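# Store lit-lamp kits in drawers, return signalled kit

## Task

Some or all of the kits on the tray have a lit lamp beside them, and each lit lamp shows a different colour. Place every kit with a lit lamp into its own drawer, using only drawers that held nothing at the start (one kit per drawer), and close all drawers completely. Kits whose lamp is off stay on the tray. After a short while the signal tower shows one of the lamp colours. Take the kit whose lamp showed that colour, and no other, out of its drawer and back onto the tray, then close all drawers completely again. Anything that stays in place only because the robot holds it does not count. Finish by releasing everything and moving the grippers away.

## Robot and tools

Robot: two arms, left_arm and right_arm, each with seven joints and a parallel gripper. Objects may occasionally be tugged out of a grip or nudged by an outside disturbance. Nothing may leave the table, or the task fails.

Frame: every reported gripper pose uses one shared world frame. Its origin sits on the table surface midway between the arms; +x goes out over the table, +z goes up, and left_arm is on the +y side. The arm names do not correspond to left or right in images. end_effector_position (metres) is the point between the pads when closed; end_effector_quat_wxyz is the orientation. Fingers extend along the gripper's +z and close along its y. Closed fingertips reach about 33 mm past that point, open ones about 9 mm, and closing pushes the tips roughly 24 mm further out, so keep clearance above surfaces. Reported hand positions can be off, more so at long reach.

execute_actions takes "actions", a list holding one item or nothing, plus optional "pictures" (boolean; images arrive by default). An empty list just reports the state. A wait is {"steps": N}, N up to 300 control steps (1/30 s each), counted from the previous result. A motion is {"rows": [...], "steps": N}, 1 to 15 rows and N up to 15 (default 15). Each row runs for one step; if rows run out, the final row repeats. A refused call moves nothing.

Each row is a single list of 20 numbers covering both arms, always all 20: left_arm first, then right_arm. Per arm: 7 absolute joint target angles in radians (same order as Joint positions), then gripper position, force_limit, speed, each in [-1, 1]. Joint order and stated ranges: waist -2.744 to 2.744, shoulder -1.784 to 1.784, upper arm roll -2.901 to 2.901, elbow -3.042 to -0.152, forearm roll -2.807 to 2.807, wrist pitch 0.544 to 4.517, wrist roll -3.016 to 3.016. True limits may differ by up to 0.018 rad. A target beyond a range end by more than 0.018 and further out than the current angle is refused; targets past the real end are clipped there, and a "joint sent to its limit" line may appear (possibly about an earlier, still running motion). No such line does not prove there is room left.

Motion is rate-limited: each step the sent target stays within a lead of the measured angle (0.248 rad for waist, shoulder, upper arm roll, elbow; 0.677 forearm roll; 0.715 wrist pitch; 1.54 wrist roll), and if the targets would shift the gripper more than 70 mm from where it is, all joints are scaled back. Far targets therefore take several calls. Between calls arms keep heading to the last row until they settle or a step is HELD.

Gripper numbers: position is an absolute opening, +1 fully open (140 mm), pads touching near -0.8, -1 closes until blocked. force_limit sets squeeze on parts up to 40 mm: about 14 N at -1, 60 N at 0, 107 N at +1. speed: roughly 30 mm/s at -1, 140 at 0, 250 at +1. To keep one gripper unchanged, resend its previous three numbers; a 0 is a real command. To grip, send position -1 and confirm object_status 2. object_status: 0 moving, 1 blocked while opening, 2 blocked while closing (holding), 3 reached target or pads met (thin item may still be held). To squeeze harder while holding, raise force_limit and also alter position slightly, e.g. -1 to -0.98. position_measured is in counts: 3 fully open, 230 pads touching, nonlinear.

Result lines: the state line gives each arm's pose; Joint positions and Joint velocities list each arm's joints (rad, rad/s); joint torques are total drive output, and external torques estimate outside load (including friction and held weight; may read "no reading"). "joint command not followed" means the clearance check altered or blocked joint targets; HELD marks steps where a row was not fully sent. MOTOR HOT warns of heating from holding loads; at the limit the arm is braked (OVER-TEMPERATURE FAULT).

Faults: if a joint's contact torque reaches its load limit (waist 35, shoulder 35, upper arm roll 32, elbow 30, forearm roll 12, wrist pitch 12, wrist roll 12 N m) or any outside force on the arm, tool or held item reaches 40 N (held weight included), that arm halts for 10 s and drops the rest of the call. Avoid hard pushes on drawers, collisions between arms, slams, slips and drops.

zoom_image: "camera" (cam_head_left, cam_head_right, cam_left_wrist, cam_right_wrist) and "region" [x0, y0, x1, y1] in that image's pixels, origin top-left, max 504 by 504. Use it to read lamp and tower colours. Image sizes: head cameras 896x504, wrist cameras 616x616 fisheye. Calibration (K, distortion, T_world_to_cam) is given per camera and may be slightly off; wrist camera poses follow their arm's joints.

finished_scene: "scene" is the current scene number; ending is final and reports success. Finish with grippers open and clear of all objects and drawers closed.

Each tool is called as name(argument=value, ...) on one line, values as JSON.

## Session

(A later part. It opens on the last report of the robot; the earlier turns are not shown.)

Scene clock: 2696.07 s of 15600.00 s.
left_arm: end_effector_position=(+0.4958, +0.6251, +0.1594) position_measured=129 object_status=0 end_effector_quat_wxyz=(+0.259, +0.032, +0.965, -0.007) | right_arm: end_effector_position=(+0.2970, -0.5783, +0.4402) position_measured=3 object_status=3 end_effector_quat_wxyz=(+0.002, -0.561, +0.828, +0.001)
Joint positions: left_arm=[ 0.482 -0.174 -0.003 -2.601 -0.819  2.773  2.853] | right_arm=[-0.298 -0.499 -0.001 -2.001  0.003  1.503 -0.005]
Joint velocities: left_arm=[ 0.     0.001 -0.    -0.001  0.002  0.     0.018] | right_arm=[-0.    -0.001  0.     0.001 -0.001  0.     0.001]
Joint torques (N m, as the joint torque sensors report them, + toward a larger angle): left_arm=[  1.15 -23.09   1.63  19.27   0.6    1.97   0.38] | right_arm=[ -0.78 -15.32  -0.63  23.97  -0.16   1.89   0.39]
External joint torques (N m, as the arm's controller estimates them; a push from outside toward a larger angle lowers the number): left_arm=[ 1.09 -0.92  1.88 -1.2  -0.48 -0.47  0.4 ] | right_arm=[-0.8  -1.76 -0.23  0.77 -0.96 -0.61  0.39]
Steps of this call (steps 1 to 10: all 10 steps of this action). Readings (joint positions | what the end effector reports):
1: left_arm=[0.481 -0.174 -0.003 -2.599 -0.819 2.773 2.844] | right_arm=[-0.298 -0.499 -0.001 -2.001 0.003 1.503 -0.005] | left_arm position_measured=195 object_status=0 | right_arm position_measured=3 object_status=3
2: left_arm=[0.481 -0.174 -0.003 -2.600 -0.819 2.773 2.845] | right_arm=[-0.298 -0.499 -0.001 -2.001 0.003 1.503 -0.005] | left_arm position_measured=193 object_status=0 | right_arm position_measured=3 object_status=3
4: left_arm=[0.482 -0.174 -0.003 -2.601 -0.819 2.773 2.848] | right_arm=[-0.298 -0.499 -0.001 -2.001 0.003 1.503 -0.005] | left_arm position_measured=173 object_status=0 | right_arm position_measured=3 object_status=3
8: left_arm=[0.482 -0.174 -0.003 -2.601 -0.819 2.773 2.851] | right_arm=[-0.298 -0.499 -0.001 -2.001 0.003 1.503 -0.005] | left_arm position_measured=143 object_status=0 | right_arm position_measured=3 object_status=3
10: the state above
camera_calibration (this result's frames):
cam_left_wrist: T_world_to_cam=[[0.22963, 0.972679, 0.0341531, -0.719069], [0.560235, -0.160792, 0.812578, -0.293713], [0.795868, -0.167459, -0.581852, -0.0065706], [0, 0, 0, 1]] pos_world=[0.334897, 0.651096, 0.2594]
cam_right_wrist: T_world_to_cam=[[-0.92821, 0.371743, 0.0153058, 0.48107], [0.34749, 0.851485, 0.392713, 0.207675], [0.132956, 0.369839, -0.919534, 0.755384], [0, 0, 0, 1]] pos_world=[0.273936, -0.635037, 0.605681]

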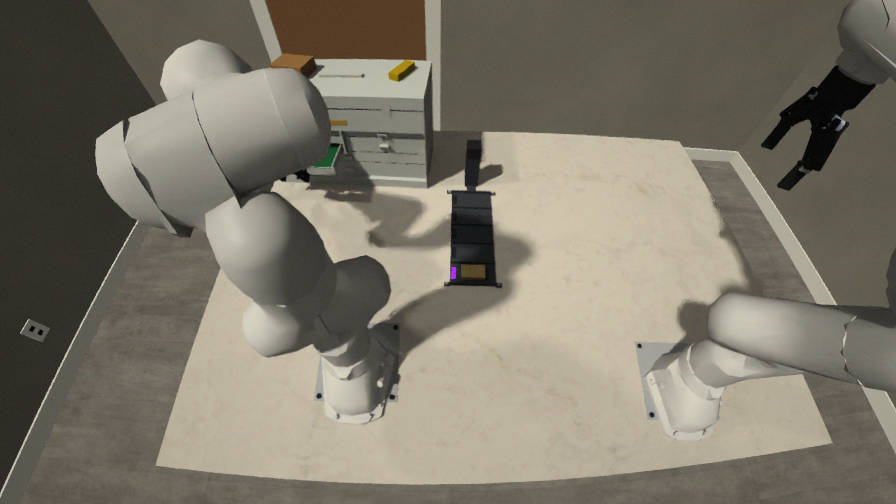

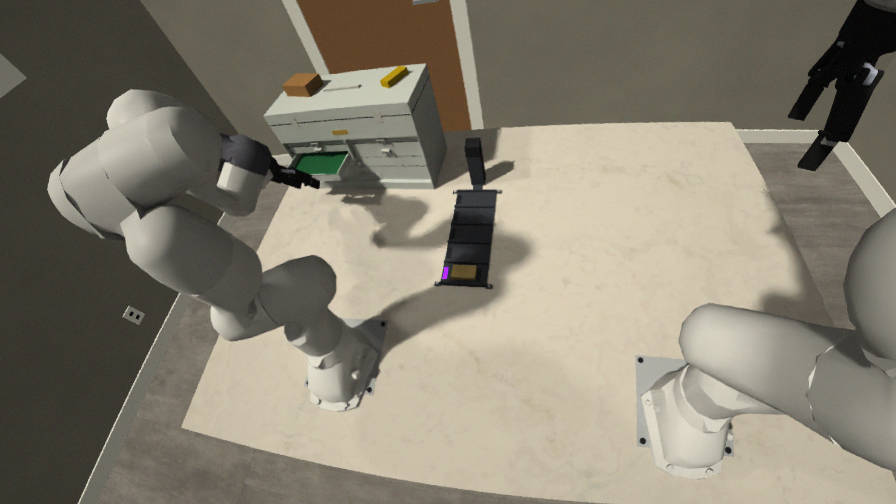

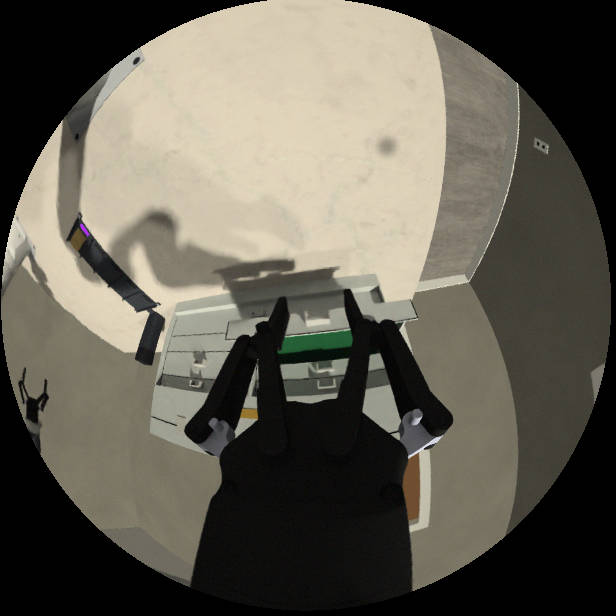

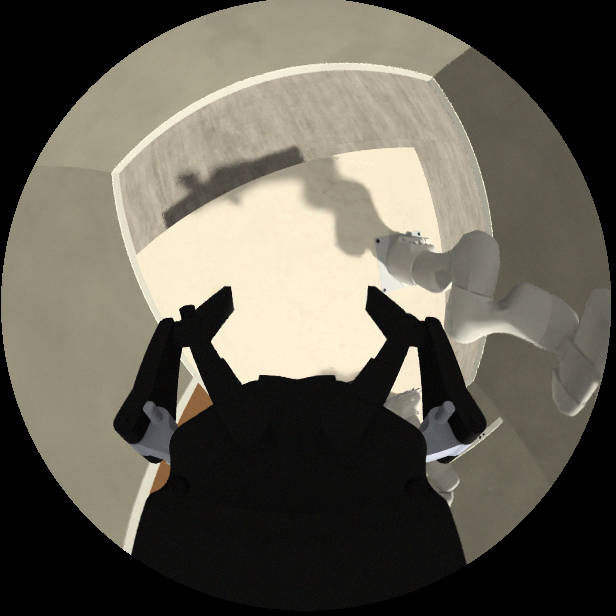

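execute_actions(actions=[{"rows":[[0.53,-0.265,0,-2.685,-0.84,2.74,2.9,0.25,0,0,-0.3,-0.5,0,-2.0,0,1.5,0,1,0,0],[0.53,-0.265,0,-2.685,-0.84,2.74,2.9,0.25,0,0,-0.3,-0.5,0,-2.0,0,1.5,0,1,0,0],[0.53,-0.265,0,-2.685,-0.84,2.74,2.9,0.25,0,0,-0.3,-0.5,0,-2.0,0,1.5,0,1,0,0],[0.53,-0.265,0,-2.685,-0.84,2.74,2.9,0.25,0,0,-0.3,-0.5,0,-2.0,0,1.5,0,1,0,0],[0.53,-0.265,0,-2.685,-0.84,2.74,2.9,0.25,0,0,-0.3,-0.5,0,-2.0,0,1.5,0,1,0,0],[0.53,-0.265,0,-2.685,-0.84,2.74,2.9,0.25,0,0,-0.3,-0.5,0,-2.0,0,1.5,0,1,0,0],[0.53,-0.265,0,-2.685,-0.84,2.74,2.9,0.25,0,0,-0.3,-0.5,0,-2.0,0,1.5,0,1,0,0],[0.6,-0.5,0,-2.76,-0.735,2.5,2.6,0.25,0,0,-0.3,-0.5,0,-2.0,0,1.5,0,1,0,0]],"steps":15}], pictures=false)

execute_actions(actions=[{"rows":[[0.6,-0.5,0,-2.76,-0.735,2.5,2.4,0.25,0,0,-0.3,-0.5,0,-2.0,0,1.5,0,1,0,0],[0.6,-0.5,0,-2.76,-0.735,2.5,2.3,0.25,0,0,-0.3,-0.5,0,-2.0,0,1.5,0,1,0,0],[0.6,-0.5,0,-2.76,-0.735,2.5,2.2,0.25,0,0,-0.3,-0.5,0,-2.0,0,1.5,0,1,0,0],[0.4,-0.5,0,-2.66,0,2.19,1.6,0.25,0,0,-0.3,-0.5,0,-2.0,0,1.5,0,1,0,0]],"steps":15}], pictures=false)

execute_actions(actions=[{"rows":[[-0.887,-0.471,0,-2.656,0,2.19,0.735,0.25,0,0,-0.3,-0.5,0,-2.0,0,1.5,0,1,0,0]],"steps":15}], pictures=false)

execute_actions(actions=[{"steps":25}], pictures=false)

execute_actions(actions=[{"rows":[[-0.887,-0.45,0,-2.67,0,2.28,0.735,0.25,0,0,-0.3,-0.5,0,-2.0,0,1.5,0,1,0,0],[-0.887,-0.43,0,-2.685,0,2.32,0.735,0.25,0,0,-0.3,-0.5,0,-2.0,0,1.5,0,1,0,0],[-0.887,-0.41,0,-2.7,0,2.36,0.735,0.25,0,0,-0.3,-0.5,0,-2.0,0,1.5,0,1,0,0],[-0.887,-0.39,0,-2.712,0,2.39,0.735,0.25,0,0,-0.3,-0.5,0,-2.0,0,1.5,0,1,0,0],[-0.887,-0.37,0,-2.724,0,2.42,0.735,0.25,0,0,-0.3,-0.5,0,-2.0,0,1.5,0,1,0,0],[-0.887,-0.35,0,-2.735,0,2.45,0.735,0.25,0,0,-0.3,-0.5,0,-2.0,0,1.5,0,1,0,0],[-0.887,-0.33,0,-2.745,0,2.48,0.735,0.25,0,0,-0.3,-0.5,0,-2.0,0,1.5,0,1,0,0],[-0.887,-0.305,0,-2.755,0,2.5,0.735,0.25,0,0,-0.3,-0.5,0,-2.0,0,1.5,0,1,0,0],[-0.887,-0.28,0,-2.764,0,2.515,0.735,0.25,0,0,-0.3,-0.5,0,-2.0,0,1.5,0,1,0,0],[-0.887,-0.26,0,-2.7713,0,2.516,0.735,0.25,0,0,-0.3,-0.5,0,-2.0,0,1.5,0,1,0,0]],"steps":15}], pictures=false)

execute_actions(actions=[{"steps":15}])

zoom_image(camera="cam_left_wrist", region=[180, 200, 430, 400])

Scene clock: 2735.97 s of 15600.00 s.
left_arm: end_effector_position=(+0.4333, +0.6014, +0.2141) position_measured=98 object_status=3 end_effector_quat_wxyz=(+0.278, -0.016, +0.959, -0.049) | right_arm: end_effector_position=(+0.2970, -0.5783, +0.4402) position_measured=3 object_status=3 end_effector_quat_wxyz=(+0.002, -0.561, +0.828, +0.001)
Joint positions: left_arm=[ 0.595 -0.495  0.    -2.751 -0.749  2.557  2.72 ] | right_arm=[-0.298 -0.499 -0.001 -2.001  0.003  1.503 -0.005]
Joint velocities: left_arm=[ 0.026 -0.071 -0.    -0.073  0.093 -0.318 -0.376] | right_arm=[ 0.001  0.     0.001 -0.001 -0.     0.     0.   ]
Joint torques (N m, as the joint torque sensors report them, + toward a larger angle): left_arm=[  0.47 -11.91  -0.13  20.1    1.9    1.71  -0.44] | right_arm=[ -0.74 -15.16  -0.89  23.89  -0.21   1.87   0.37]
External joint torques (N m, as the arm's controller estimates them; a push from outside toward a larger angle lowers the number): left_arm=[ 0.59 -0.77  0.62 -1.91  1.03 -0.58 -0.42] | right_arm=[-0.77 -1.72 -0.51  0.81 -1.01 -0.62  0.37]
Steps of this call (steps 1 to 15: the robot went on to your last target; steps 16 to 90: nothing new was sent; then 36.40 s passed at rest; steps 91 to 105: all 15 steps of this action). Readings (joint positions | what the end effector reports):
91: left_arm=[0.491 -0.193 -0.006 -2.621 -0.822 2.768 2.862] | right_arm=[-0.298 -0.499 -0.001 -2.001 0.003 1.503 -0.005] | left_arm position_measured=129 object_status=0 | right_arm position_measured=3 object_status=3
92: left_arm=[0.502 -0.218 -0.005 -2.644 -0.826 2.763 2.865] | right_arm=[-0.298 -0.499 -0.001 -2.001 0.003 1.503 -0.005] | left_arm position_measured=122 object_status=0 | right_arm position_measured=3 object_status=3
94: left_arm=[0.518 -0.246 -0.001 -2.668 -0.831 2.757 2.870] | right_arm=[-0.298 -0.499 -0.001 -2.001 0.003 1.503 -0.005] | left_arm position_measured=107 object_status=0 | right_arm position_measured=3 object_status=3
98: left_arm=[0.542 -0.301 -0.004 -2.704 -0.813 2.709 2.852] | right_arm=[-0.298 -0.499 -0.001 -2.001 0.003 1.503 -0.005] | left_arm position_measured=98 object_status=0 | right_arm position_measured=3 object_status=3
105: the state above

Scene clock: 2736.47 s of 15600.00 s.
left_arm: end_effector_position=(+0.3740, +0.5436, +0.1926) position_measured=98 object_status=3 end_effector_quat_wxyz=(+0.036, -0.058, +0.998, -0.000) | right_arm: end_effector_position=(+0.2970, -0.5783, +0.4402) position_measured=3 object_status=3 end_effector_quat_wxyz=(+0.002, -0.561, +0.828, +0.001)
Joint positions: left_arm=[ 0.403 -0.5   -0.004 -2.662 -0.034  2.229  1.888] | right_arm=[-0.298 -0.499 -0.001 -2.001  0.003  1.503 -0.005]
Joint velocities: left_arm=[-0.003 -0.     0.007  0.001  0.265 -0.214 -0.93 ] | right_arm=[-0.001 -0.001  0.002  0.002 -0.     0.    -0.   ]
Joint torques (N m, as the joint torque sensors report them, + toward a larger angle): left_arm=[ -2.04 -13.72   1.46  24.37   1.66   2.15  -0.43] | right_arm=[ -0.78 -15.03  -1.03  24.16  -0.16   1.9    0.43]
External joint torques (N m, as the arm's controller estimates them; a push from outside toward a larger angle lowers the number): left_arm=[-2.09  0.13  1.82  0.76  1.05 -0.51 -0.44] | right_arm=[-0.81 -1.34 -0.68  0.87 -0.97 -0.61  0.43]
Steps of this call (steps 1 to 15: all 15 steps of this action). Readings (joint positions | what the end effector reports):
1: left_arm=[0.596 -0.497 0.000 -2.754 -0.746 2.548 2.689] | right_arm=[-0.298 -0.499 -0.001 -2.001 0.003 1.503 -0.005] | left_arm position_measured=98 object_status=3 | right_arm position_measured=3 object_status=3
2: left_arm=[0.596 -0.497 0.000 -2.755 -0.744 2.540 2.651] | right_arm=[-0.298 -0.499 -0.001 -2.001 0.003 1.503 -0.005] | left_arm position_measured=98 object_status=3 | right_arm position_measured=3 object_status=3
4: left_arm=[0.570 -0.496 0.012 -2.746 -0.649 2.497 2.536] | right_arm=[-0.298 -0.499 -0.001 -2.001 0.003 1.503 -0.005] | left_arm position_measured=98 object_status=3 | right_arm position_measured=3 object_status=3
8: left_arm=[0.430 -0.499 -0.003 -2.673 -0.222 2.334 2.212] | right_arm=[-0.298 -0.499 -0.001 -2.001 0.003 1.503 -0.005] | left_arm position_measured=98 object_status=3 | right_arm position_measured=3 object_status=3
15: the state above

Scene clock: 2736.97 s of 15600.00 s.
left_arm: end_effector_position=(+0.3594, +0.2287, +0.1820) position_measured=98 object_status=3 end_effector_quat_wxyz=(+0.007, -0.025, +1.000, -0.006) | right_arm: end_effector_position=(+0.2970, -0.5783, +0.4402) position_measured=3 object_status=3 end_effector_quat_wxyz=(+0.002, -0.561, +0.828, +0.001)
Joint positions: left_arm=[-0.446 -0.473  0.001 -2.656 -0.005  2.202  1.092] | right_arm=[-0.298 -0.499 -0.001 -2.001  0.003  1.503 -0.005]
Joint velocities: left_arm=[-1.643  0.    -0.078  0.003  0.004 -0.013 -0.83 ] | right_arm=[ 0.    -0.    -0.     0.001  0.     0.001  0.   ]
Joint torques (N m, as the joint torque sensors report them, + toward a larger angle): left_arm=[  4.9  -13.88   3.89  22.92   1.64   1.62  -0.41] | right_arm=[ -0.69 -15.28  -0.8   24.1   -0.16   1.91   0.34]
External joint torques (N m, as the arm's controller estimates them; a push from outside toward a larger angle lowers the number): left_arm=[-1.81  1.18  0.33  0.78  0.86 -0.61 -0.43] | right_arm=[-0.72 -1.51 -0.41  0.76 -0.97 -0.6   0.34]
Steps of this call (steps 1 to 15: all 15 steps of this action). Readings (joint positions | what the end effector reports):
1: left_arm=[0.363 -0.497 0.011 -2.661 -0.028 2.224 1.802] | right_arm=[-0.298 -0.499 -0.001 -2.001 0.003 1.503 -0.005] | left_arm position_measured=98 object_status=3 | right_arm position_measured=3 object_status=3
2: left_arm=[0.309 -0.491 0.012 -2.659 -0.024 2.221 1.722] | right_arm=[-0.298 -0.499 -0.001 -2.001 0.003 1.503 -0.005] | left_arm position_measured=98 object_status=3 | right_arm position_measured=3 object_status=3
4: left_arm=[0.195 -0.483 0.008 -2.658 -0.017 2.215 1.580] | right_arm=[-0.298 -0.499 -0.001 -2.001 0.003 1.503 -0.005] | left_arm position_measured=98 object_status=3 | right_arm position_measured=3 object_status=3
8: left_arm=[-0.037 -0.475 0.003 -2.657 -0.010 2.208 1.353] | right_arm=[-0.298 -0.499 -0.001 -2.001 0.003 1.503 -0.005] | left_arm position_measured=98 object_status=3 | right_arm position_measured=3 object_status=3
15: the state above

Scene clock: 2737.80 s of 15600.00 s.
left_arm: end_effector_position=(+0.2558, +0.0972, +0.1813) position_measured=98 object_status=3 end_effector_quat_wxyz=(+0.003, +0.034, +0.999, -0.005) | right_arm: end_effector_position=(+0.2970, -0.5783, +0.4402) position_measured=3 object_status=3 end_effector_quat_wxyz=(+0.002, -0.561, +0.828, +0.001)
Joint positions: left_arm=[-0.884 -0.473 -0.003 -2.656 -0.003  2.194  0.768] | right_arm=[-0.298 -0.499 -0.001 -2.001  0.003  1.503 -0.005]
Joint velocities: left_arm=[ 0.    -0.    -0.001  0.     0.001 -0.001 -0.087] | right_arm=[ 0.     0.     0.002  0.    -0.     0.    -0.002]
Joint torques (N m, as the joint torque sensors report them, + toward a larger angle): left_arm=[ -2.29 -12.75   1.6   22.61   1.67   1.79  -0.29] | right_arm=[ -0.12 -15.14  -0.83  24.36  -0.2    1.92   0.45]
External joint torques (N m, as the arm's controller estimates them; a push from outside toward a larger angle lowers the number): left_arm=[-2.26  1.62  2.02 -0.51  1.02 -0.68 -0.29] | right_arm=[-0.21 -1.71 -0.55  1.24 -1.01 -0.58  0.45]
Steps of this call (steps 1 to 25: the robot went on to your last target). Readings (joint positions | what the end effector reports):
1: left_arm=[-0.504 -0.473 0.001 -2.656 -0.005 2.201 1.066] | right_arm=[-0.298 -0.499 -0.001 -2.001 0.003 1.503 -0.005] | left_arm position_measured=98 object_status=3 | right_arm position_measured=3 object_status=3
2: left_arm=[-0.563 -0.473 0.001 -2.656 -0.005 2.201 1.041] | right_arm=[-0.298 -0.499 -0.001 -2.001 0.003 1.503 -0.005] | left_arm position_measured=98 object_status=3 | right_arm position_measured=3 object_status=3
4: left_arm=[-0.679 -0.473 0.000 -2.656 -0.004 2.200 0.997] | right_arm=[-0.298 -0.499 -0.001 -2.001 0.003 1.503 -0.005] | left_arm position_measured=98 object_status=3 | right_arm position_measured=3 object_status=3
8: left_arm=[-0.850 -0.473 -0.007 -2.656 -0.004 2.198 0.909] | right_arm=[-0.298 -0.499 -0.001 -2.001 0.003 1.503 -0.005] | left_arm position_measured=98 object_status=3 | right_arm position_measured=3 object_status=3
25: the state above

Scene clock: 2738.30 s of 15600.00 s.
left_arm: end_effector_position=(+0.2466, +0.1084, +0.0771) position_measured=98 object_status=3 end_effector_quat_wxyz=(-0.012, +0.023, +1.000, +0.012) | right_arm: end_effector_position=(+0.2970, -0.5783, +0.4402) position_measured=3 object_status=3 end_effector_quat_wxyz=(+0.002, -0.561, +0.828, +0.001)
Joint positions: left_arm=[-0.884 -0.262 -0.003 -2.772 -0.003  2.476  0.747] | right_arm=[-0.298 -0.499 -0.001 -2.001  0.003  1.503 -0.005]
Joint velocities: left_arm=[-0.     0.036  0.    -0.002 -0.001  0.207 -0.016] | right_arm=[ 0.001  0.001 -0.     0.001 -0.001 -0.    -0.   ]
Joint torques (N m, as the joint torque sensors report them, + toward a larger angle): left_arm=[ -2.59 -17.43   2.56  19.93   1.37   3.34  -0.17] | right_arm=[ -0.83 -15.07  -1.15  23.91  -0.16   1.81   0.37]
External joint torques (N m, as the arm's controller estimates them; a push from outside toward a larger angle lowers the number): left_arm=[-2.61  2.65  2.76 -1.08  0.9   0.74 -0.18] | right_arm=[-0.81 -1.57 -0.68  0.72 -0.96 -0.69  0.37]
Steps of this call (steps 1 to 15: all 15 steps of this action). Readings (joint positions | what the end effector reports):
1: left_arm=[-0.884 -0.470 -0.003 -2.658 -0.003 2.208 0.765] | right_arm=[-0.298 -0.499 -0.001 -2.001 0.003 1.503 -0.005] | left_arm position_measured=98 object_status=3 | right_arm position_measured=3 object_status=3
2: left_arm=[-0.884 -0.461 -0.003 -2.662 -0.003 2.228 0.763] | right_arm=[-0.298 -0.499 -0.001 -2.001 0.003 1.503 -0.005] | left_arm position_measured=98 object_status=3 | right_arm position_measured=3 object_status=3
4: left_arm=[-0.884 -0.433 -0.003 -2.682 -0.003 2.276 0.759] | right_arm=[-0.298 -0.499 -0.001 -2.001 0.003 1.503 -0.005] | left_arm position_measured=98 object_status=3 | right_arm position_measured=3 object_status=3
8: left_arm=[-0.884 -0.353 -0.003 -2.729 -0.003 2.379 0.753] | right_arm=[-0.298 -0.499 -0.001 -2.001 0.003 1.503 -0.005] | left_arm position_measured=98 object_status=3 | right_arm position_measured=3 object_status=3
15: the state above

Scene clock: 2738.80 s of 15600.00 s.
left_arm: end_effector_position=(+0.2535, +0.1002, +0.0797) position_measured=98 object_status=3 end_effector_quat_wxyz=(-0.000, +0.021, +1.000, -0.000) | right_arm: end_effector_position=(+0.2970, -0.5783, +0.4402) position_measured=3 object_status=3 end_effector_quat_wxyz=(+0.002, -0.561, +0.828, +0.001)
Joint positions: left_arm=[-0.884 -0.262 -0.003 -2.772 -0.003  2.51   0.743] | right_arm=[-0.298 -0.499 -0.001 -2.001  0.003  1.503 -0.005]
Joint velocities: left_arm=[ 0.001 -0.    -0.    -0.    -0.     0.01  -0.002] | right_arm=[-0.002 -0.     0.001 -0.001 -0.    -0.     0.001]
Joint torques (N m, as the joint torque sensors report them, + toward a larger angle): left_arm=[ -2.08 -16.77   2.06  20.16   1.45   3.23  -0.29] | right_arm=[ -0.15 -15.39  -0.88  24.19  -0.18   1.87   0.4 ]
External joint torques (N m, as the arm's controller estimates them; a push from outside toward a larger angle lowers the number): left_arm=[-2.13  1.46  2.24  0.53  0.98  0.79 -0.29] | right_arm=[-0.14 -1.81 -0.46  0.98 -0.98 -0.63  0.4 ]
Steps of this call (steps 1 to 15: the robot went on to your last target). Readings (joint positions | what the end effector reports):
1: left_arm=[-0.884 -0.262 -0.003 -2.772 -0.003 2.482 0.746] | right_arm=[-0.298 -0.499 -0.001 -2.001 0.003 1.503 -0.005] | left_arm position_measured=98 object_status=3 | right_arm position_measured=3 object_status=3
2: left_arm=[-0.884 -0.262 -0.003 -2.772 -0.003 2.488 0.746] | right_arm=[-0.298 -0.499 -0.001 -2.001 0.003 1.503 -0.005] | left_arm position_measured=98 object_status=3 | right_arm position_measured=3 object_status=3
4: left_arm=[-0.884 -0.262 -0.003 -2.772 -0.003 2.496 0.745] | right_arm=[-0.298 -0.499 -0.001 -2.001 0.003 1.503 -0.005] | left_arm position_measured=98 object_status=3 | right_arm position_measured=3 object_status=3
8: left_arm=[-0.884 -0.262 -0.003 -2.772 -0.003 2.505 0.744] | right_arm=[-0.298 -0.499 -0.001 -2.001 0.003 1.503 -0.005] | left_arm position_measured=98 object_status=3 | right_arm position_measured=3 object_status=3
15: the state above
camera_calibration (this result's frames):
cam_left_wrist: T_world_to_cam=[[0.200298, 0.97811, -0.0564102, -0.136092], [0.894191, -0.158976, 0.418507, -0.231019], [0.400378, -0.134267, -0.90646, 0.174792], [0, 0, 0, 1]] pos_world=[0.163851, 0.119856, 0.247448]
cam_right_wrist: T_world_to_cam=[[-0.928209, 0.371743, 0.0153043, 0.48107], [0.347491, 0.851486, 0.392712, 0.207676], [0.132956, 0.369837, -0.919534, 0.755384], [0, 0, 0, 1]] pos_world=[0.273935, -0.635037, 0.605682]

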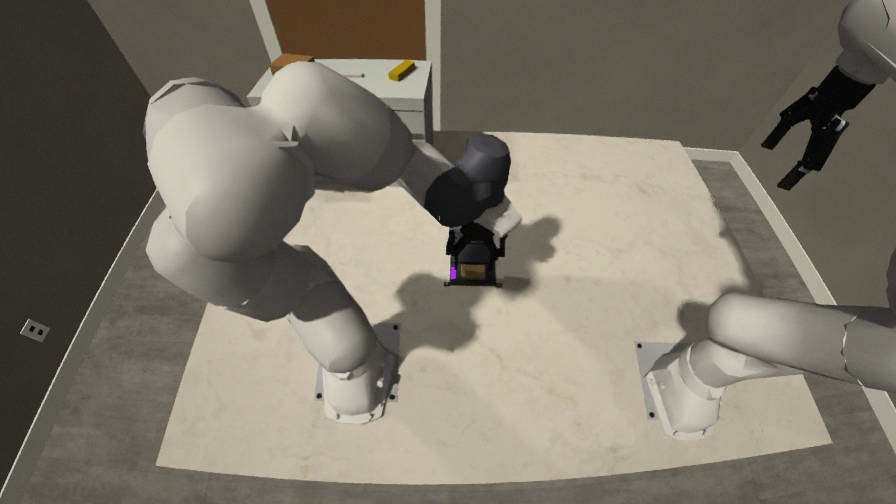

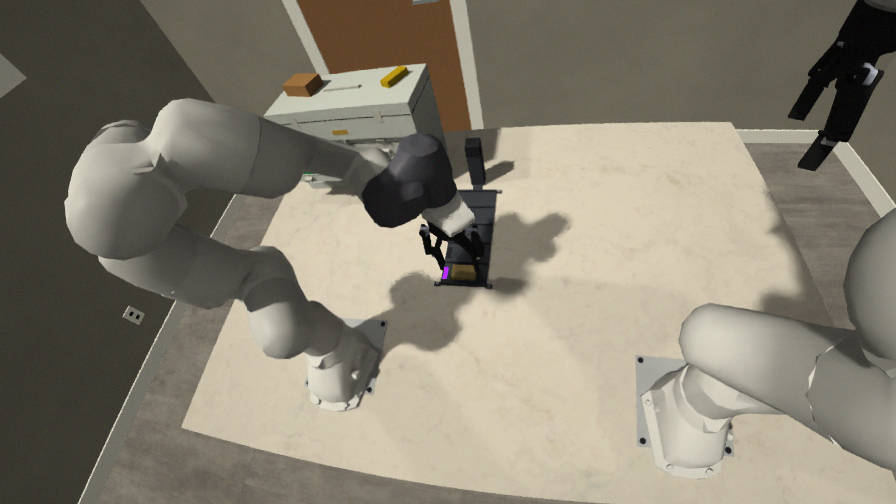

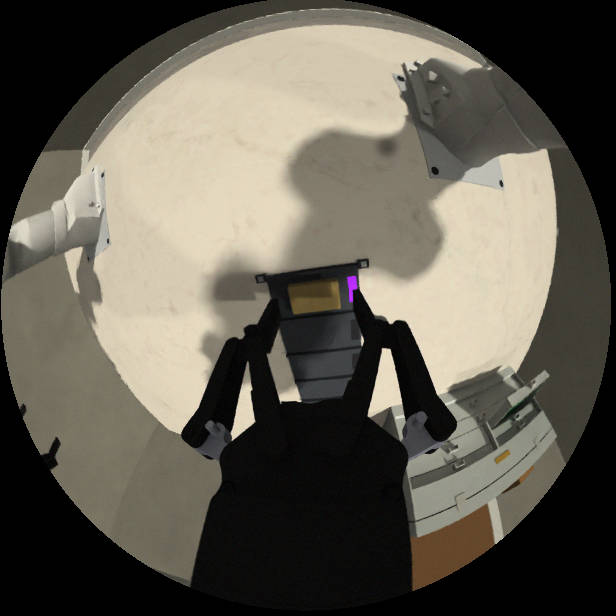

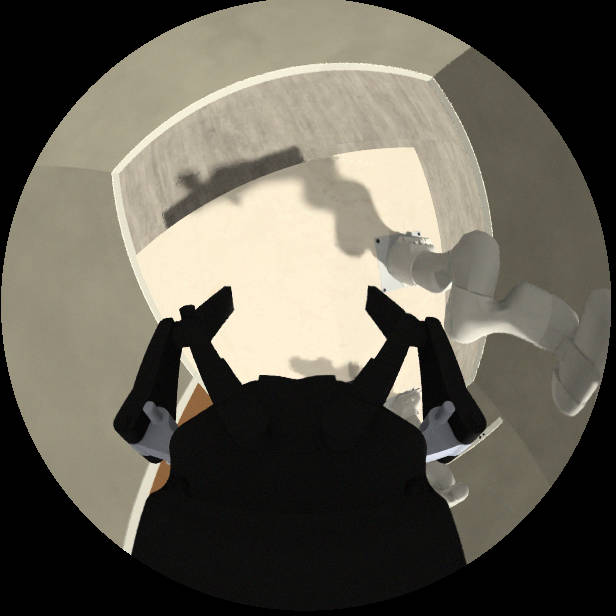

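Region (180, 200, 430, 400) of cam_left_wrist's 616x616 image, scaled by 2.016, with more detail than that image has; it fills the top 403 rows of this view, and the rest is white.

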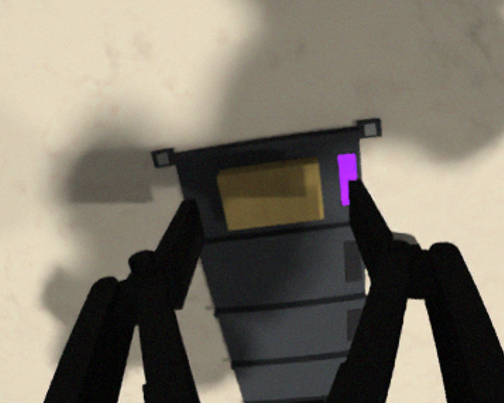

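execute_actions(actions=[{"rows":[[-0.898,-0.278,0,-2.79,0,2.52,0.725,0.25,0,0,-0.3,-0.5,0,-2.0,0,1.5,0,1,0,0],[-0.898,-0.278,0,-2.79,0,2.53,0.725,0.25,0,0,-0.3,-0.5,0,-2.0,0,1.5,0,1,0,0],[-0.898,-0.278,0,-2.79,0,2.545,0.725,0.25,0,0,-0.3,-0.5,0,-2.0,0,1.5,0,1,0,0],[-0.898,-0.266,0,-2.793,0,2.56,0.725,0.25,0,0,-0.3,-0.5,0,-2.0,0,1.5,0,1,0,0],[-0.898,-0.254,0,-2.795,0,2.575,0.725,0.25,0,0,-0.3,-0.5,0,-2.0,0,1.5,0,1,0,0],[-0.898,-0.242,0,-2.797,0,2.59,0.725,0.25,0,0,-0.3,-0.5,0,-2.0,0,1.5,0,1,0,0],[-0.898,-0.23,0,-2.799,0,2.605,0.725,0.25,0,0,-0.3,-0.5,0,-2.0,0,1.5,0,1,0,0],[-0.898,-0.218,0,-2.801,0,2.62,0.725,0.25,0,0,-0.3,-0.5,0,-2.0,0,1.5,0,1,0,0],[-0.898,-0.206,0,-2.803,0,2.635,0.725,0.25,0,0,-0.3,-0.5,0,-2.0,0,1.5,0,1,0,0],[-0.898,-0.194,0,-2.805,0,2.648,0.725,0.25,0,0,-0.3,-0.5,0,-2.0,0,1.5,0,1,0,0],[-0.898,-0.183,0,-2.807,0,2.658,0.725,0.25,0,0,-0.3,-0.5,0,-2.0,0,1.5,0,1,0,0],[-0.898,-0.173,0,-2.808,0,2.665,0.725,0.25,0,0,-0.3,-0.5,0,-2.0,0,1.5,0,1,0,0],[-0.898,-0.164,0,-2.809,0,2.665,0.725,0.25,0,0,-0.3,-0.5,0,-2.0,0,1.5,0,1,0,0],[-0.898,-0.156,0,-2.81,0,2.665,0.725,0.25,0,0,-0.3,-0.5,0,-2.0,0,1.5,0,1,0,0],[-0.898,-0.149,0,-2.8105,0,2.665,0.725,0.25,0,0,-0.3,-0.5,0,-2.0,0,1.5,0,1,0,0]],"steps":15}], pictures=false)

execute_actions(actions=[{"steps":15}], pictures=false)

execute_actions(actions=[{"rows":[[-0.898,-0.149,0,-2.8105,0,2.665,0.725,-1,0.5,-0.5,-0.3,-0.5,0,-2.0,0,1.5,0,1,0,0]],"steps":15}], pictures=false)

execute_actions(actions=[{"steps":5}])

Scene clock: 2775.07 s of 15600.00 s.
left_arm: end_effector_position=(+0.2460, +0.1033, +0.0426) position_measured=98 object_status=3 end_effector_quat_wxyz=(-0.002, +0.022, +1.000, +0.002) | right_arm: end_effector_position=(+0.2970, -0.5783, +0.4402) position_measured=3 object_status=3 end_effector_quat_wxyz=(+0.002, -0.561, +0.828, +0.001)
Joint positions: left_arm=[-0.895 -0.168 -0.002 -2.807 -0.003  2.633  0.734] | right_arm=[-0.298 -0.499 -0.001 -2.001  0.003  1.503 -0.005]
Joint velocities: left_arm=[-0.     0.252  0.002 -0.039  0.     0.16  -0.006] | right_arm=[ 0.001  0.002 -0.001 -0.001 -0.001 -0.     0.001]
Joint torques (N m, as the joint torque sensors report them, + toward a larger angle): left_arm=[ -2.46 -20.91   1.34  17.24   1.32   3.54  -0.32] | right_arm=[ -1.01 -15.38  -0.54  23.85  -0.17   1.89   0.36]
External joint torques (N m, as the arm's controller estimates them; a push from outside toward a larger angle lowers the number): left_arm=[-2.54  1.08  1.41 -1.23  0.95  0.97 -0.32] | right_arm=[-1.   -1.92 -0.09  0.71 -0.98 -0.61  0.36]
Steps of this call (steps 1 to 15: the robot went on to your last target; steps 16 to 90: nothing new was sent; then 32.77 s passed at rest; steps 91 to 105: all 15 steps of this action). Readings (joint positions | what the end effector reports):
91: left_arm=[-0.887 -0.265 -0.002 -2.776 -0.003 2.513 0.741] | right_arm=[-0.298 -0.499 -0.001 -2.001 0.003 1.503 -0.005] | left_arm position_measured=98 object_status=3 | right_arm position_measured=3 object_status=3
92: left_arm=[-0.889 -0.269 -0.002 -2.780 -0.003 2.515 0.740] | right_arm=[-0.298 -0.499 -0.001 -2.001 0.003 1.503 -0.005] | left_arm position_measured=98 object_status=3 | right_arm position_measured=3 object_status=3
94: left_arm=[-0.893 -0.271 -0.002 -2.786 -0.003 2.526 0.738] | right_arm=[-0.298 -0.499 -0.001 -2.001 0.003 1.503 -0.005] | left_arm position_measured=98 object_status=3 | right_arm position_measured=3 object_status=3
98: left_arm=[-0.895 -0.243 -0.002 -2.793 -0.003 2.565 0.736] | right_arm=[-0.298 -0.499 -0.001 -2.001 0.003 1.503 -0.005] | left_arm position_measured=98 object_status=3 | right_arm position_measured=3 object_status=3
105: the state above

Scene clock: 2775.57 s of 15600.00 s.
left_arm: end_effector_position=(+0.2469, +0.1022, +0.0374) position_measured=98 object_status=3 end_effector_quat_wxyz=(-0.000, +0.021, +1.000, -0.000) | right_arm: end_effector_position=(+0.2970, -0.5783, +0.4402) position_measured=3 object_status=3 end_effector_quat_wxyz=(+0.002, -0.561, +0.828, +0.001)
Joint positions: left_arm=[-0.895 -0.151 -0.002 -2.81  -0.003  2.659  0.732] | right_arm=[-0.298 -0.499 -0.001 -2.001  0.003  1.503 -0.005]
Joint velocities: left_arm=[-0.     0.     0.001 -0.001 -0.001  0.009 -0.002] | right_arm=[-0.     0.    -0.001  0.001  0.001  0.001  0.001]
Joint torques (N m, as the joint torque sensors report them, + toward a larger angle): left_arm=[ -2.25 -18.35   1.69  16.49   1.25   3.23  -0.27] | right_arm=[ -0.9  -15.61  -0.81  24.21  -0.2    1.9    0.34]
External joint torques (N m, as the arm's controller estimates them; a push from outside toward a larger angle lowers the number): left_arm=[-2.27  1.58  1.8  -0.91  0.89  0.79 -0.27] | right_arm=[-0.86 -2.04 -0.34  1.   -1.   -0.6   0.34]
Steps of this call (steps 1 to 15: the robot went on to your last target). Readings (joint positions | what the end effector reports):
1: left_arm=[-0.895 -0.161 -0.002 -2.808 -0.003 2.638 0.734] | right_arm=[-0.298 -0.499 -0.001 -2.001 0.003 1.503 -0.005] | left_arm position_measured=98 object_status=3 | right_arm position_measured=3 object_status=3
2: left_arm=[-0.895 -0.157 -0.002 -2.809 -0.003 2.642 0.733] | right_arm=[-0.298 -0.499 -0.001 -2.001 0.003 1.503 -0.005] | left_arm position_measured=98 object_status=3 | right_arm position_measured=3 object_status=3
4: left_arm=[-0.895 -0.152 -0.002 -2.810 -0.003 2.647 0.733] | right_arm=[-0.298 -0.499 -0.001 -2.001 0.003 1.503 -0.005] | left_arm position_measured=98 object_status=3 | right_arm position_measured=3 object_status=3
8: left_arm=[-0.895 -0.151 -0.002 -2.810 -0.003 2.655 0.733] | right_arm=[-0.298 -0.499 -0.001 -2.001 0.003 1.503 -0.005] | left_arm position_measured=98 object_status=3 | right_arm position_measured=3 object_status=3
15: the state above

Scene clock: 2776.07 s of 15600.00 s.
left_arm: end_effector_position=(+0.2474, +0.1015, +0.0384) position_measured=137 object_status=0 end_effector_quat_wxyz=(+0.001, +0.021, +1.000, -0.001) | right_arm: end_effector_position=(+0.2970, -0.5783, +0.4402) position_measured=3 object_status=3 end_effector_quat_wxyz=(+0.002, -0.561, +0.828, +0.001)
Joint positions: left_arm=[-0.895 -0.153 -0.002 -2.81  -0.003  2.659  0.731] | right_arm=[-0.298 -0.499 -0.001 -2.001  0.003  1.503 -0.005]
Joint velocities: left_arm=[-0.     0.     0.    -0.001 -0.002  0.001  0.001] | right_arm=[-0.001 -0.     0.001  0.    -0.     0.001 -0.   ]
Joint torques (N m, as the joint torque sensors report them, + toward a larger angle): left_arm=[ -2.28 -16.81   1.31  16.63   1.24   3.46  -0.23] | right_arm=[ -1.02 -15.68  -0.69  24.18  -0.18   1.89   0.36]
External joint torques (N m, as the arm's controller estimates them; a push from outside toward a larger angle lowers the number): left_arm=[-2.3   3.17  1.41 -0.88  0.87  1.   -0.23] | right_arm=[-0.99 -2.15 -0.23  0.99 -0.98 -0.61  0.36]
Steps of this call (steps 1 to 15: all 15 steps of this action). Readings (joint positions | what the end effector reports):
1: left_arm=[-0.895 -0.151 -0.002 -2.810 -0.003 2.660 0.732] | right_arm=[-0.298 -0.499 -0.001 -2.001 0.003 1.503 -0.005] | left_arm position_measured=98 object_status=0 | right_arm position_measured=3 object_status=3
2: left_arm=[-0.895 -0.151 -0.002 -2.810 -0.003 2.660 0.732] | right_arm=[-0.298 -0.499 -0.001 -2.001 0.003 1.503 -0.005] | left_arm position_measured=102 object_status=0 | right_arm position_measured=3 object_status=3
4: left_arm=[-0.895 -0.151 -0.002 -2.810 -0.003 2.660 0.732] | right_arm=[-0.298 -0.499 -0.001 -2.001 0.003 1.503 -0.005] | left_arm position_measured=111 object_status=0 | right_arm position_measured=3 object_status=3
8: left_arm=[-0.895 -0.152 -0.002 -2.810 -0.003 2.660 0.732] | right_arm=[-0.298 -0.499 -0.001 -2.001 0.003 1.503 -0.005] | left_arm position_measured=129 object_status=0 | right_arm position_measured=3 object_status=3
15: the state above

Scene clock: 2776.23 s of 15600.00 s.
left_arm: end_effector_position=(+0.2474, +0.1015, +0.0384) position_measured=137 object_status=2 end_effector_quat_wxyz=(+0.001, +0.021, +1.000, -0.001) | right_arm: end_effector_position=(+0.2970, -0.5783, +0.4402) position_measured=3 object_status=3 end_effector_quat_wxyz=(+0.002, -0.561, +0.828, +0.001)
Joint positions: left_arm=[-0.895 -0.153 -0.002 -2.81  -0.003  2.659  0.731] | right_arm=[-0.298 -0.499 -0.001 -2.001  0.003  1.503 -0.005]
Joint velocities: left_arm=[ 0.    -0.001 -0.     0.001 -0.001 -0.    -0.001] | right_arm=[ 0.    -0.     0.    -0.001  0.001 -0.001 -0.001]
Joint torques (N m, as the joint torque sensors report them, + toward a larger angle): left_arm=[ -2.01 -16.44   1.9   16.51   1.25   3.49  -0.29] | right_arm=[ -1.08 -15.67  -0.9   23.82  -0.22   1.81   0.43]
External joint torques (N m, as the arm's controller estimates them; a push from outside toward a larger angle lowers the number): left_arm=[-1.98  3.53  2.06 -1.02  0.88  1.03 -0.29] | right_arm=[-1.14 -2.03 -0.57  0.61 -1.03 -0.68  0.43]
Steps of this call (steps 1 to 5: the robot went on to your last target). Readings (joint positions | what the end effector reports):
1: left_arm=[-0.895 -0.153 -0.002 -2.810 -0.003 2.659 0.731] | right_arm=[-0.298 -0.499 -0.001 -2.001 0.003 1.503 -0.005] | left_arm position_measured=137 object_status=2 | right_arm position_measured=3 object_status=3
2: left_arm=[-0.895 -0.153 -0.002 -2.810 -0.003 2.659 0.731] | right_arm=[-0.298 -0.499 -0.001 -2.001 0.003 1.503 -0.005] | left_arm position_measured=137 object_status=2 | right_arm position_measured=3 object_status=3
4: left_arm=[-0.895 -0.153 -0.002 -2.810 -0.003 2.659 0.731] | right_arm=[-0.298 -0.499 -0.001 -2.001 0.003 1.503 -0.005] | left_arm position_measured=137 object_status=2 | right_arm position_measured=3 object_status=3
5: the state above
camera_calibration (this result's frames):
cam_left_wrist: T_world_to_cam=[[0.199615, 0.978136, -0.0583403, -0.13819], [0.893495, -0.157253, 0.420639, -0.208089], [0.402268, -0.136093, -0.90535, 0.139624], [0, 0, 0, 1]] pos_world=[0.157345, 0.121448, 0.205877]
cam_right_wrist: T_world_to_cam=[[-0.928209, 0.371745, 0.0153004, 0.481072], [0.347491, 0.851488, 0.392706, 0.20768], [0.132958, 0.36983, -0.919537, 0.755384], [0, 0, 0, 1]] pos_world=[0.273934, -0.635037, 0.605685]

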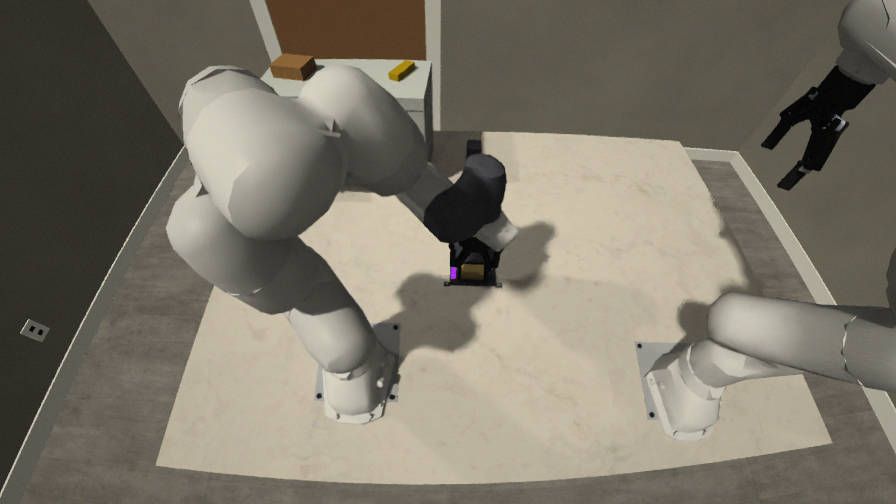

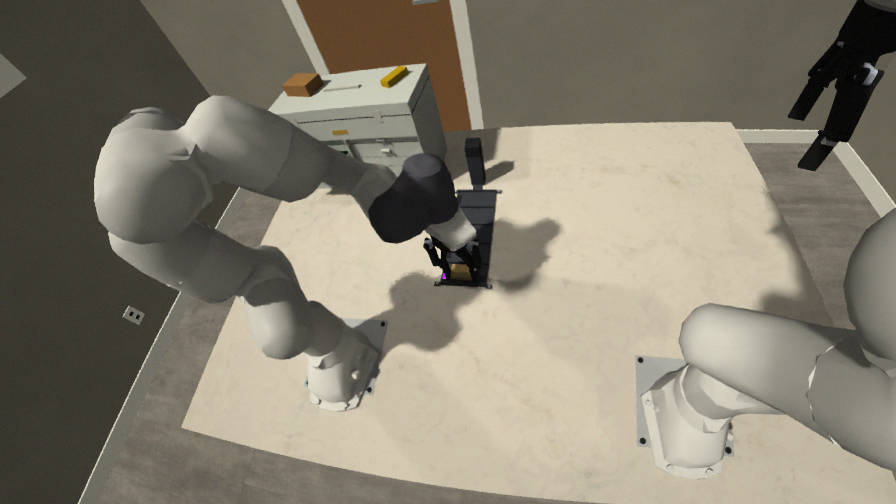

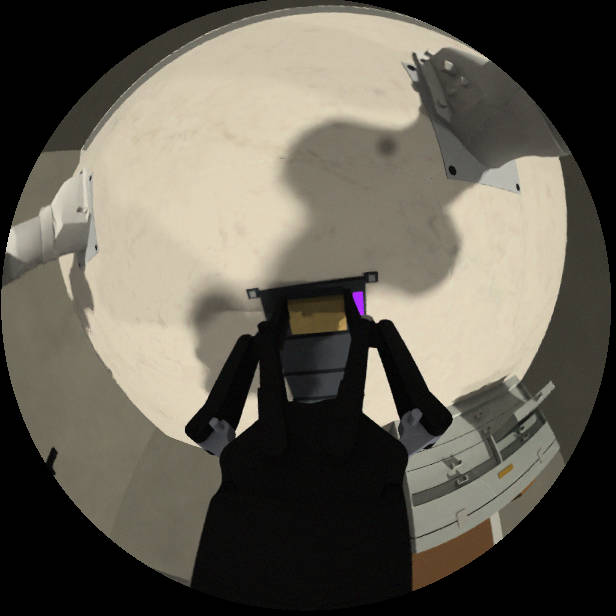

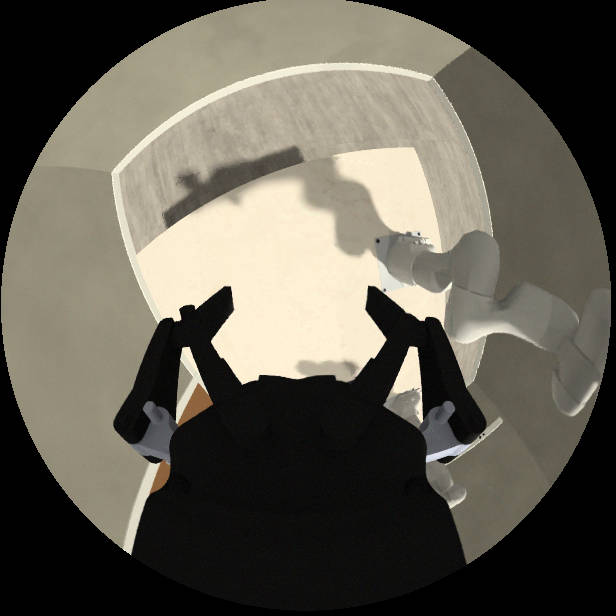

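execute_actions(actions=[{"rows":[[-0.898,-0.19,0,-2.805,0,2.615,0.725,-1,0.5,-0.5,-0.3,-0.5,0,-2.0,0,1.5,0,1,0,0]],"steps":10}], pictures=false)

execute_actions(actions=[{"rows":[[-0.898,-0.278,0,-2.79,0,2.516,0.725,-1,0.5,-0.5,-0.3,-0.5,0,-2.0,0,1.5,0,1,0,0]],"steps":15}], pictures=false)

execute_actions(actions=[{"rows":[[-0.898,-0.38,0,-2.73,0,2.35,0.725,-1,0.5,-0.5,-0.3,-0.5,0,-2.0,0,1.5,0,1,0,0],[-0.898,-0.38,0,-2.73,0,2.35,0.725,-1,0.5,-0.5,-0.3,-0.5,0,-2.0,0,1.5,0,1,0,0],[-0.898,-0.38,0,-2.73,0,2.35,0.725,-1,0.5,-0.5,-0.3,-0.5,0,-2.0,0,1.5,0,1,0,0],[-0.898,-0.38,0,-2.73,0,2.35,0.725,-1,0.5,-0.5,-0.3,-0.5,0,-2.0,0,1.5,0,1,0,0],[-0.898,-0.38,0,-2.73,0,2.35,0.725,-1,0.5,-0.5,-0.3,-0.5,0,-2.0,0,1.5,0,1,0,0],[-0.898,-0.38,0,-2.73,0,2.35,0.725,-1,0.5,-0.5,-0.3,-0.5,0,-2.0,0,1.5,0,1,0,0],[-0.898,-0.471,0,-2.656,0,2.19,0.725,-1,0.5,-0.5,-0.3,-0.5,0,-2.0,0,1.5,0,1,0,0]],"steps":15}], pictures=false)

execute_actions(actions=[{"rows":[[-0.898,-0.45,0,-2.49,0,2.04,0.725,-1,0.5,-0.5,-0.3,-0.5,0,-2.0,0,1.5,0,1,0,0],[-0.898,-0.45,0,-2.49,0,2.04,0.725,-1,0.5,-0.5,-0.3,-0.5,0,-2.0,0,1.5,0,1,0,0],[-0.898,-0.45,0,-2.49,0,2.04,0.725,-1,0.5,-0.5,-0.3,-0.5,0,-2.0,0,1.5,0,1,0,0],[-0.898,-0.45,0,-2.49,0,2.04,0.725,-1,0.5,-0.5,-0.3,-0.5,0,-2.0,0,1.5,0,1,0,0],[-0.898,-0.45,0,-2.49,0,2.04,0.725,-1,0.5,-0.5,-0.3,-0.5,0,-2.0,0,1.5,0,1,0,0],[-0.898,-0.45,0,-2.49,0,2.04,0.725,-1,0.5,-0.5,-0.3,-0.5,0,-2.0,0,1.5,0,1,0,0],[-0.898,-0.45,0,-2.49,0,2.04,0.725,-1,0.5,-0.5,-0.3,-0.5,0,-2.0,0,1.5,0,1,0,0],[-0.898,-0.396,0,-2.328,0,1.93,0.725,-1,0.5,-0.5,-0.3,-0.5,0,-2.0,0,1.5,0,1,0,0]],"steps":15}], pictures=false)

Scene clock: 2855.63 s of 15600.00 s.
left_arm: end_effector_position=(+0.2479, +0.1008, +0.0491) position_measured=138 object_status=2 end_effector_quat_wxyz=(+0.001, +0.021, +1.000, -0.002) | right_arm: end_effector_position=(+0.2970, -0.5783, +0.4402) position_measured=3 object_status=3 end_effector_quat_wxyz=(+0.002, -0.561, +0.828, +0.001)
Joint positions: left_arm=[-0.895 -0.187 -0.002 -2.806 -0.003  2.624  0.731] | right_arm=[-0.298 -0.499 -0.001 -2.001  0.003  1.503 -0.005]
Joint velocities: left_arm=[-0.002 -0.     0.001  0.001  0.002 -0.038  0.   ] | right_arm=[-0.    -0.001 -0.001  0.001  0.001 -0.    -0.   ]
Joint torques (N m, as the joint torque sensors report them, + toward a larger angle): left_arm=[ -2.14 -20.9    1.16  17.97   1.25   2.21  -0.14] | right_arm=[ -0.91 -15.07  -1.03  24.32  -0.2    1.86   0.39]
External joint torques (N m, as the arm's controller estimates them; a push from outside toward a larger angle lowers the number): left_arm=[-2.12 -1.53  1.34 -0.19  0.85 -0.28 -0.14] | right_arm=[-0.89 -1.52 -0.59  1.11 -1.   -0.64  0.39]
Steps of this call (steps 1 to 15: the robot went on to your last target; steps 16 to 90: nothing new was sent; then 76.07 s passed at rest; steps 91 to 100: all 10 steps of this action). Readings (joint positions | what the end effector reports):
91: left_arm=[-0.895 -0.159 -0.002 -2.810 -0.003 2.652 0.731] | right_arm=[-0.298 -0.499 -0.001 -2.001 0.003 1.503 -0.005] | left_arm position_measured=137 object_status=2 | right_arm position_measured=3 object_status=3
92: left_arm=[-0.895 -0.168 -0.002 -2.810 -0.003 2.646 0.731] | right_arm=[-0.298 -0.499 -0.001 -2.001 0.003 1.503 -0.005] | left_arm position_measured=138 object_status=2 | right_arm position_measured=3 object_status=3
94: left_arm=[-0.895 -0.181 -0.002 -2.807 -0.003 2.637 0.731] | right_arm=[-0.298 -0.499 -0.001 -2.001 0.003 1.503 -0.005] | left_arm position_measured=138 object_status=2 | right_arm position_measured=3 object_status=3
98: left_arm=[-0.895 -0.187 -0.002 -2.806 -0.003 2.627 0.731] | right_arm=[-0.298 -0.499 -0.001 -2.001 0.003 1.503 -0.005] | left_arm position_measured=138 object_status=2 | right_arm position_measured=3 object_status=3
100: the state above

Scene clock: 2856.13 s of 15600.00 s.
left_arm: end_effector_position=(+0.2491, +0.0993, +0.0794) position_measured=138 object_status=2 end_effector_quat_wxyz=(+0.003, +0.021, +1.000, -0.004) | right_arm: end_effector_position=(+0.2970, -0.5783, +0.4402) position_measured=3 object_status=3 end_effector_quat_wxyz=(+0.002, -0.561, +0.828, +0.001)
Joint positions: left_arm=[-0.895 -0.275 -0.002 -2.79  -0.002  2.525  0.731] | right_arm=[-0.298 -0.499 -0.001 -2.001  0.003  1.503 -0.005]
Joint velocities: left_arm=[-0.    -0.    -0.     0.001 -0.001 -0.035  0.   ] | right_arm=[ 0.     0.     0.001 -0.001 -0.001  0.     0.   ]
Joint torques (N m, as the joint torque sensors report them, + toward a larger angle): left_arm=[ -1.53 -19.29   1.31  19.4    1.37   2.06  -0.22] | right_arm=[ -1.05 -14.99  -1.21  23.94  -0.18   1.88   0.38]
External joint torques (N m, as the arm's controller estimates them; a push from outside toward a larger angle lowers the number): left_arm=[-1.51 -1.45  1.56 -0.33  0.9  -0.44 -0.22] | right_arm=[-1.07 -1.45 -0.84  0.76 -0.99 -0.62  0.38]
Steps of this call (steps 1 to 15: all 15 steps of this action). Readings (joint positions | what the end effector reports):
1: left_arm=[-0.895 -0.202 -0.002 -2.807 -0.002 2.604 0.731] | right_arm=[-0.298 -0.499 -0.001 -2.001 0.003 1.503 -0.005] | left_arm position_measured=138 object_status=2 | right_arm position_measured=3 object_status=3
2: left_arm=[-0.895 -0.225 -0.002 -2.805 -0.002 2.588 0.731] | right_arm=[-0.298 -0.499 -0.001 -2.001 0.003 1.503 -0.005] | left_arm position_measured=138 object_status=2 | right_arm position_measured=3 object_status=3
4: left_arm=[-0.895 -0.258 -0.002 -2.795 -0.002 2.566 0.731] | right_arm=[-0.298 -0.499 -0.001 -2.001 0.003 1.503 -0.005] | left_arm position_measured=138 object_status=2 | right_arm position_measured=3 object_status=3
8: left_arm=[-0.895 -0.275 -0.002 -2.790 -0.002 2.542 0.731] | right_arm=[-0.298 -0.499 -0.001 -2.001 0.003 1.503 -0.005] | left_arm position_measured=138 object_status=2 | right_arm position_measured=3 object_status=3
15: the state above

Scene clock: 2856.63 s of 15600.00 s.
left_arm: end_effector_position=(+0.2598, +0.0860, +0.1836) position_measured=138 object_status=2 end_effector_quat_wxyz=(+0.014, +0.021, +1.000, -0.018) | right_arm: end_effector_position=(+0.2970, -0.5783, +0.4402) position_measured=3 object_status=3 end_effector_quat_wxyz=(+0.002, -0.561, +0.828, +0.001)
Joint positions: left_arm=[-0.895 -0.47  -0.002 -2.656 -0.002  2.231  0.731] | right_arm=[-0.298 -0.499 -0.001 -2.001  0.003  1.503 -0.005]
Joint velocities: left_arm=[-0.001  0.     0.001 -0.001 -0.    -0.237  0.   ] | right_arm=[-0.001 -0.    -0.001  0.    -0.001 -0.001 -0.   ]
Joint torques (N m, as the joint torque sensors report them, + toward a larger angle): left_arm=[ -2.3  -14.96   1.64  23.16   1.55   2.24  -0.23] | right_arm=[ -0.68 -15.34  -1.2   23.71  -0.18   1.88   0.34]
External joint torques (N m, as the arm's controller estimates them; a push from outside toward a larger angle lowers the number): left_arm=[-2.27 -0.34  2.06 -0.32  0.9  -0.44 -0.23] | right_arm=[-0.65 -1.82 -0.73  0.54 -0.98 -0.62  0.34]
Steps of this call (steps 1 to 15: all 15 steps of this action). Readings (joint positions | what the end effector reports):
1: left_arm=[-0.895 -0.291 -0.002 -2.783 -0.002 2.492 0.731] | right_arm=[-0.298 -0.499 -0.001 -2.001 0.003 1.503 -0.005] | left_arm position_measured=138 object_status=2 | right_arm position_measured=3 object_status=3
2: left_arm=[-0.895 -0.317 -0.002 -2.771 -0.002 2.465 0.731] | right_arm=[-0.298 -0.499 -0.001 -2.001 0.003 1.503 -0.005] | left_arm position_measured=138 object_status=2 | right_arm position_measured=3 object_status=3
4: left_arm=[-0.895 -0.357 -0.002 -2.744 -0.002 2.431 0.731] | right_arm=[-0.298 -0.499 -0.001 -2.001 0.003 1.503 -0.005] | left_arm position_measured=138 object_status=2 | right_arm position_measured=3 object_status=3
8: left_arm=[-0.895 -0.414 -0.002 -2.703 -0.002 2.335 0.731] | right_arm=[-0.298 -0.499 -0.001 -2.001 0.003 1.503 -0.005] | left_arm position_measured=138 object_status=2 | right_arm position_measured=3 object_status=3
15: the state above

Scene clock: 2857.13 s of 15600.00 s.
left_arm: end_effector_position=(+0.2892, +0.0501, +0.2828) position_measured=138 object_status=2 end_effector_quat_wxyz=(+0.011, +0.021, +1.000, -0.015) | right_arm: end_effector_position=(+0.2970, -0.5783, +0.4402) position_measured=3 object_status=3 end_effector_quat_wxyz=(+0.002, -0.561, +0.828, +0.001)
Joint positions: left_arm=[-0.896 -0.402 -0.001 -2.333 -0.002  1.968  0.731] | right_arm=[-0.298 -0.499 -0.001 -2.001  0.003  1.503 -0.005]
Joint velocities: left_arm=[-0.002  0.039  0.     0.058  0.    -0.204  0.001] | right_arm=[-0.001 -0.001  0.002 -0.001  0.001 -0.    -0.001]
Joint torques (N m, as the joint torque sensors report them, + toward a larger angle): left_arm=[ -2.38 -15.67   1.41  23.5    1.66   1.91  -0.16] | right_arm=[ -0.32 -15.03  -1.04  24.29  -0.19   1.88   0.4 ]
External joint torques (N m, as the arm's controller estimates them; a push from outside toward a larger angle lowers the number): left_arm=[-2.31  1.35  1.83  0.35  0.95 -0.48 -0.16] | right_arm=[-0.38 -1.5  -0.72  1.14 -1.   -0.61  0.4 ]
Steps of this call (steps 1 to 15: all 15 steps of this action). Readings (joint positions | what the end effector reports):
1: left_arm=[-0.895 -0.459 -0.002 -2.626 -0.002 2.192 0.731] | right_arm=[-0.298 -0.499 -0.001 -2.001 0.003 1.503 -0.005] | left_arm position_measured=138 object_status=2 | right_arm position_measured=3 object_status=3
2: left_arm=[-0.895 -0.451 -0.002 -2.584 -0.002 2.164 0.731] | right_arm=[-0.298 -0.499 -0.001 -2.001 0.003 1.503 -0.005] | left_arm position_measured=138 object_status=2 | right_arm position_measured=3 object_status=3
4: left_arm=[-0.895 -0.452 -0.002 -2.526 -0.002 2.128 0.731] | right_arm=[-0.298 -0.499 -0.001 -2.001 0.003 1.503 -0.005] | left_arm position_measured=138 object_status=2 | right_arm position_measured=3 object_status=3
8: left_arm=[-0.896 -0.437 -0.001 -2.461 -0.002 2.059 0.731] | right_arm=[-0.298 -0.499 -0.001 -2.001 0.003 1.503 -0.005] | left_arm position_measured=138 object_status=2 | right_arm position_measured=3 object_status=3
15: the state above


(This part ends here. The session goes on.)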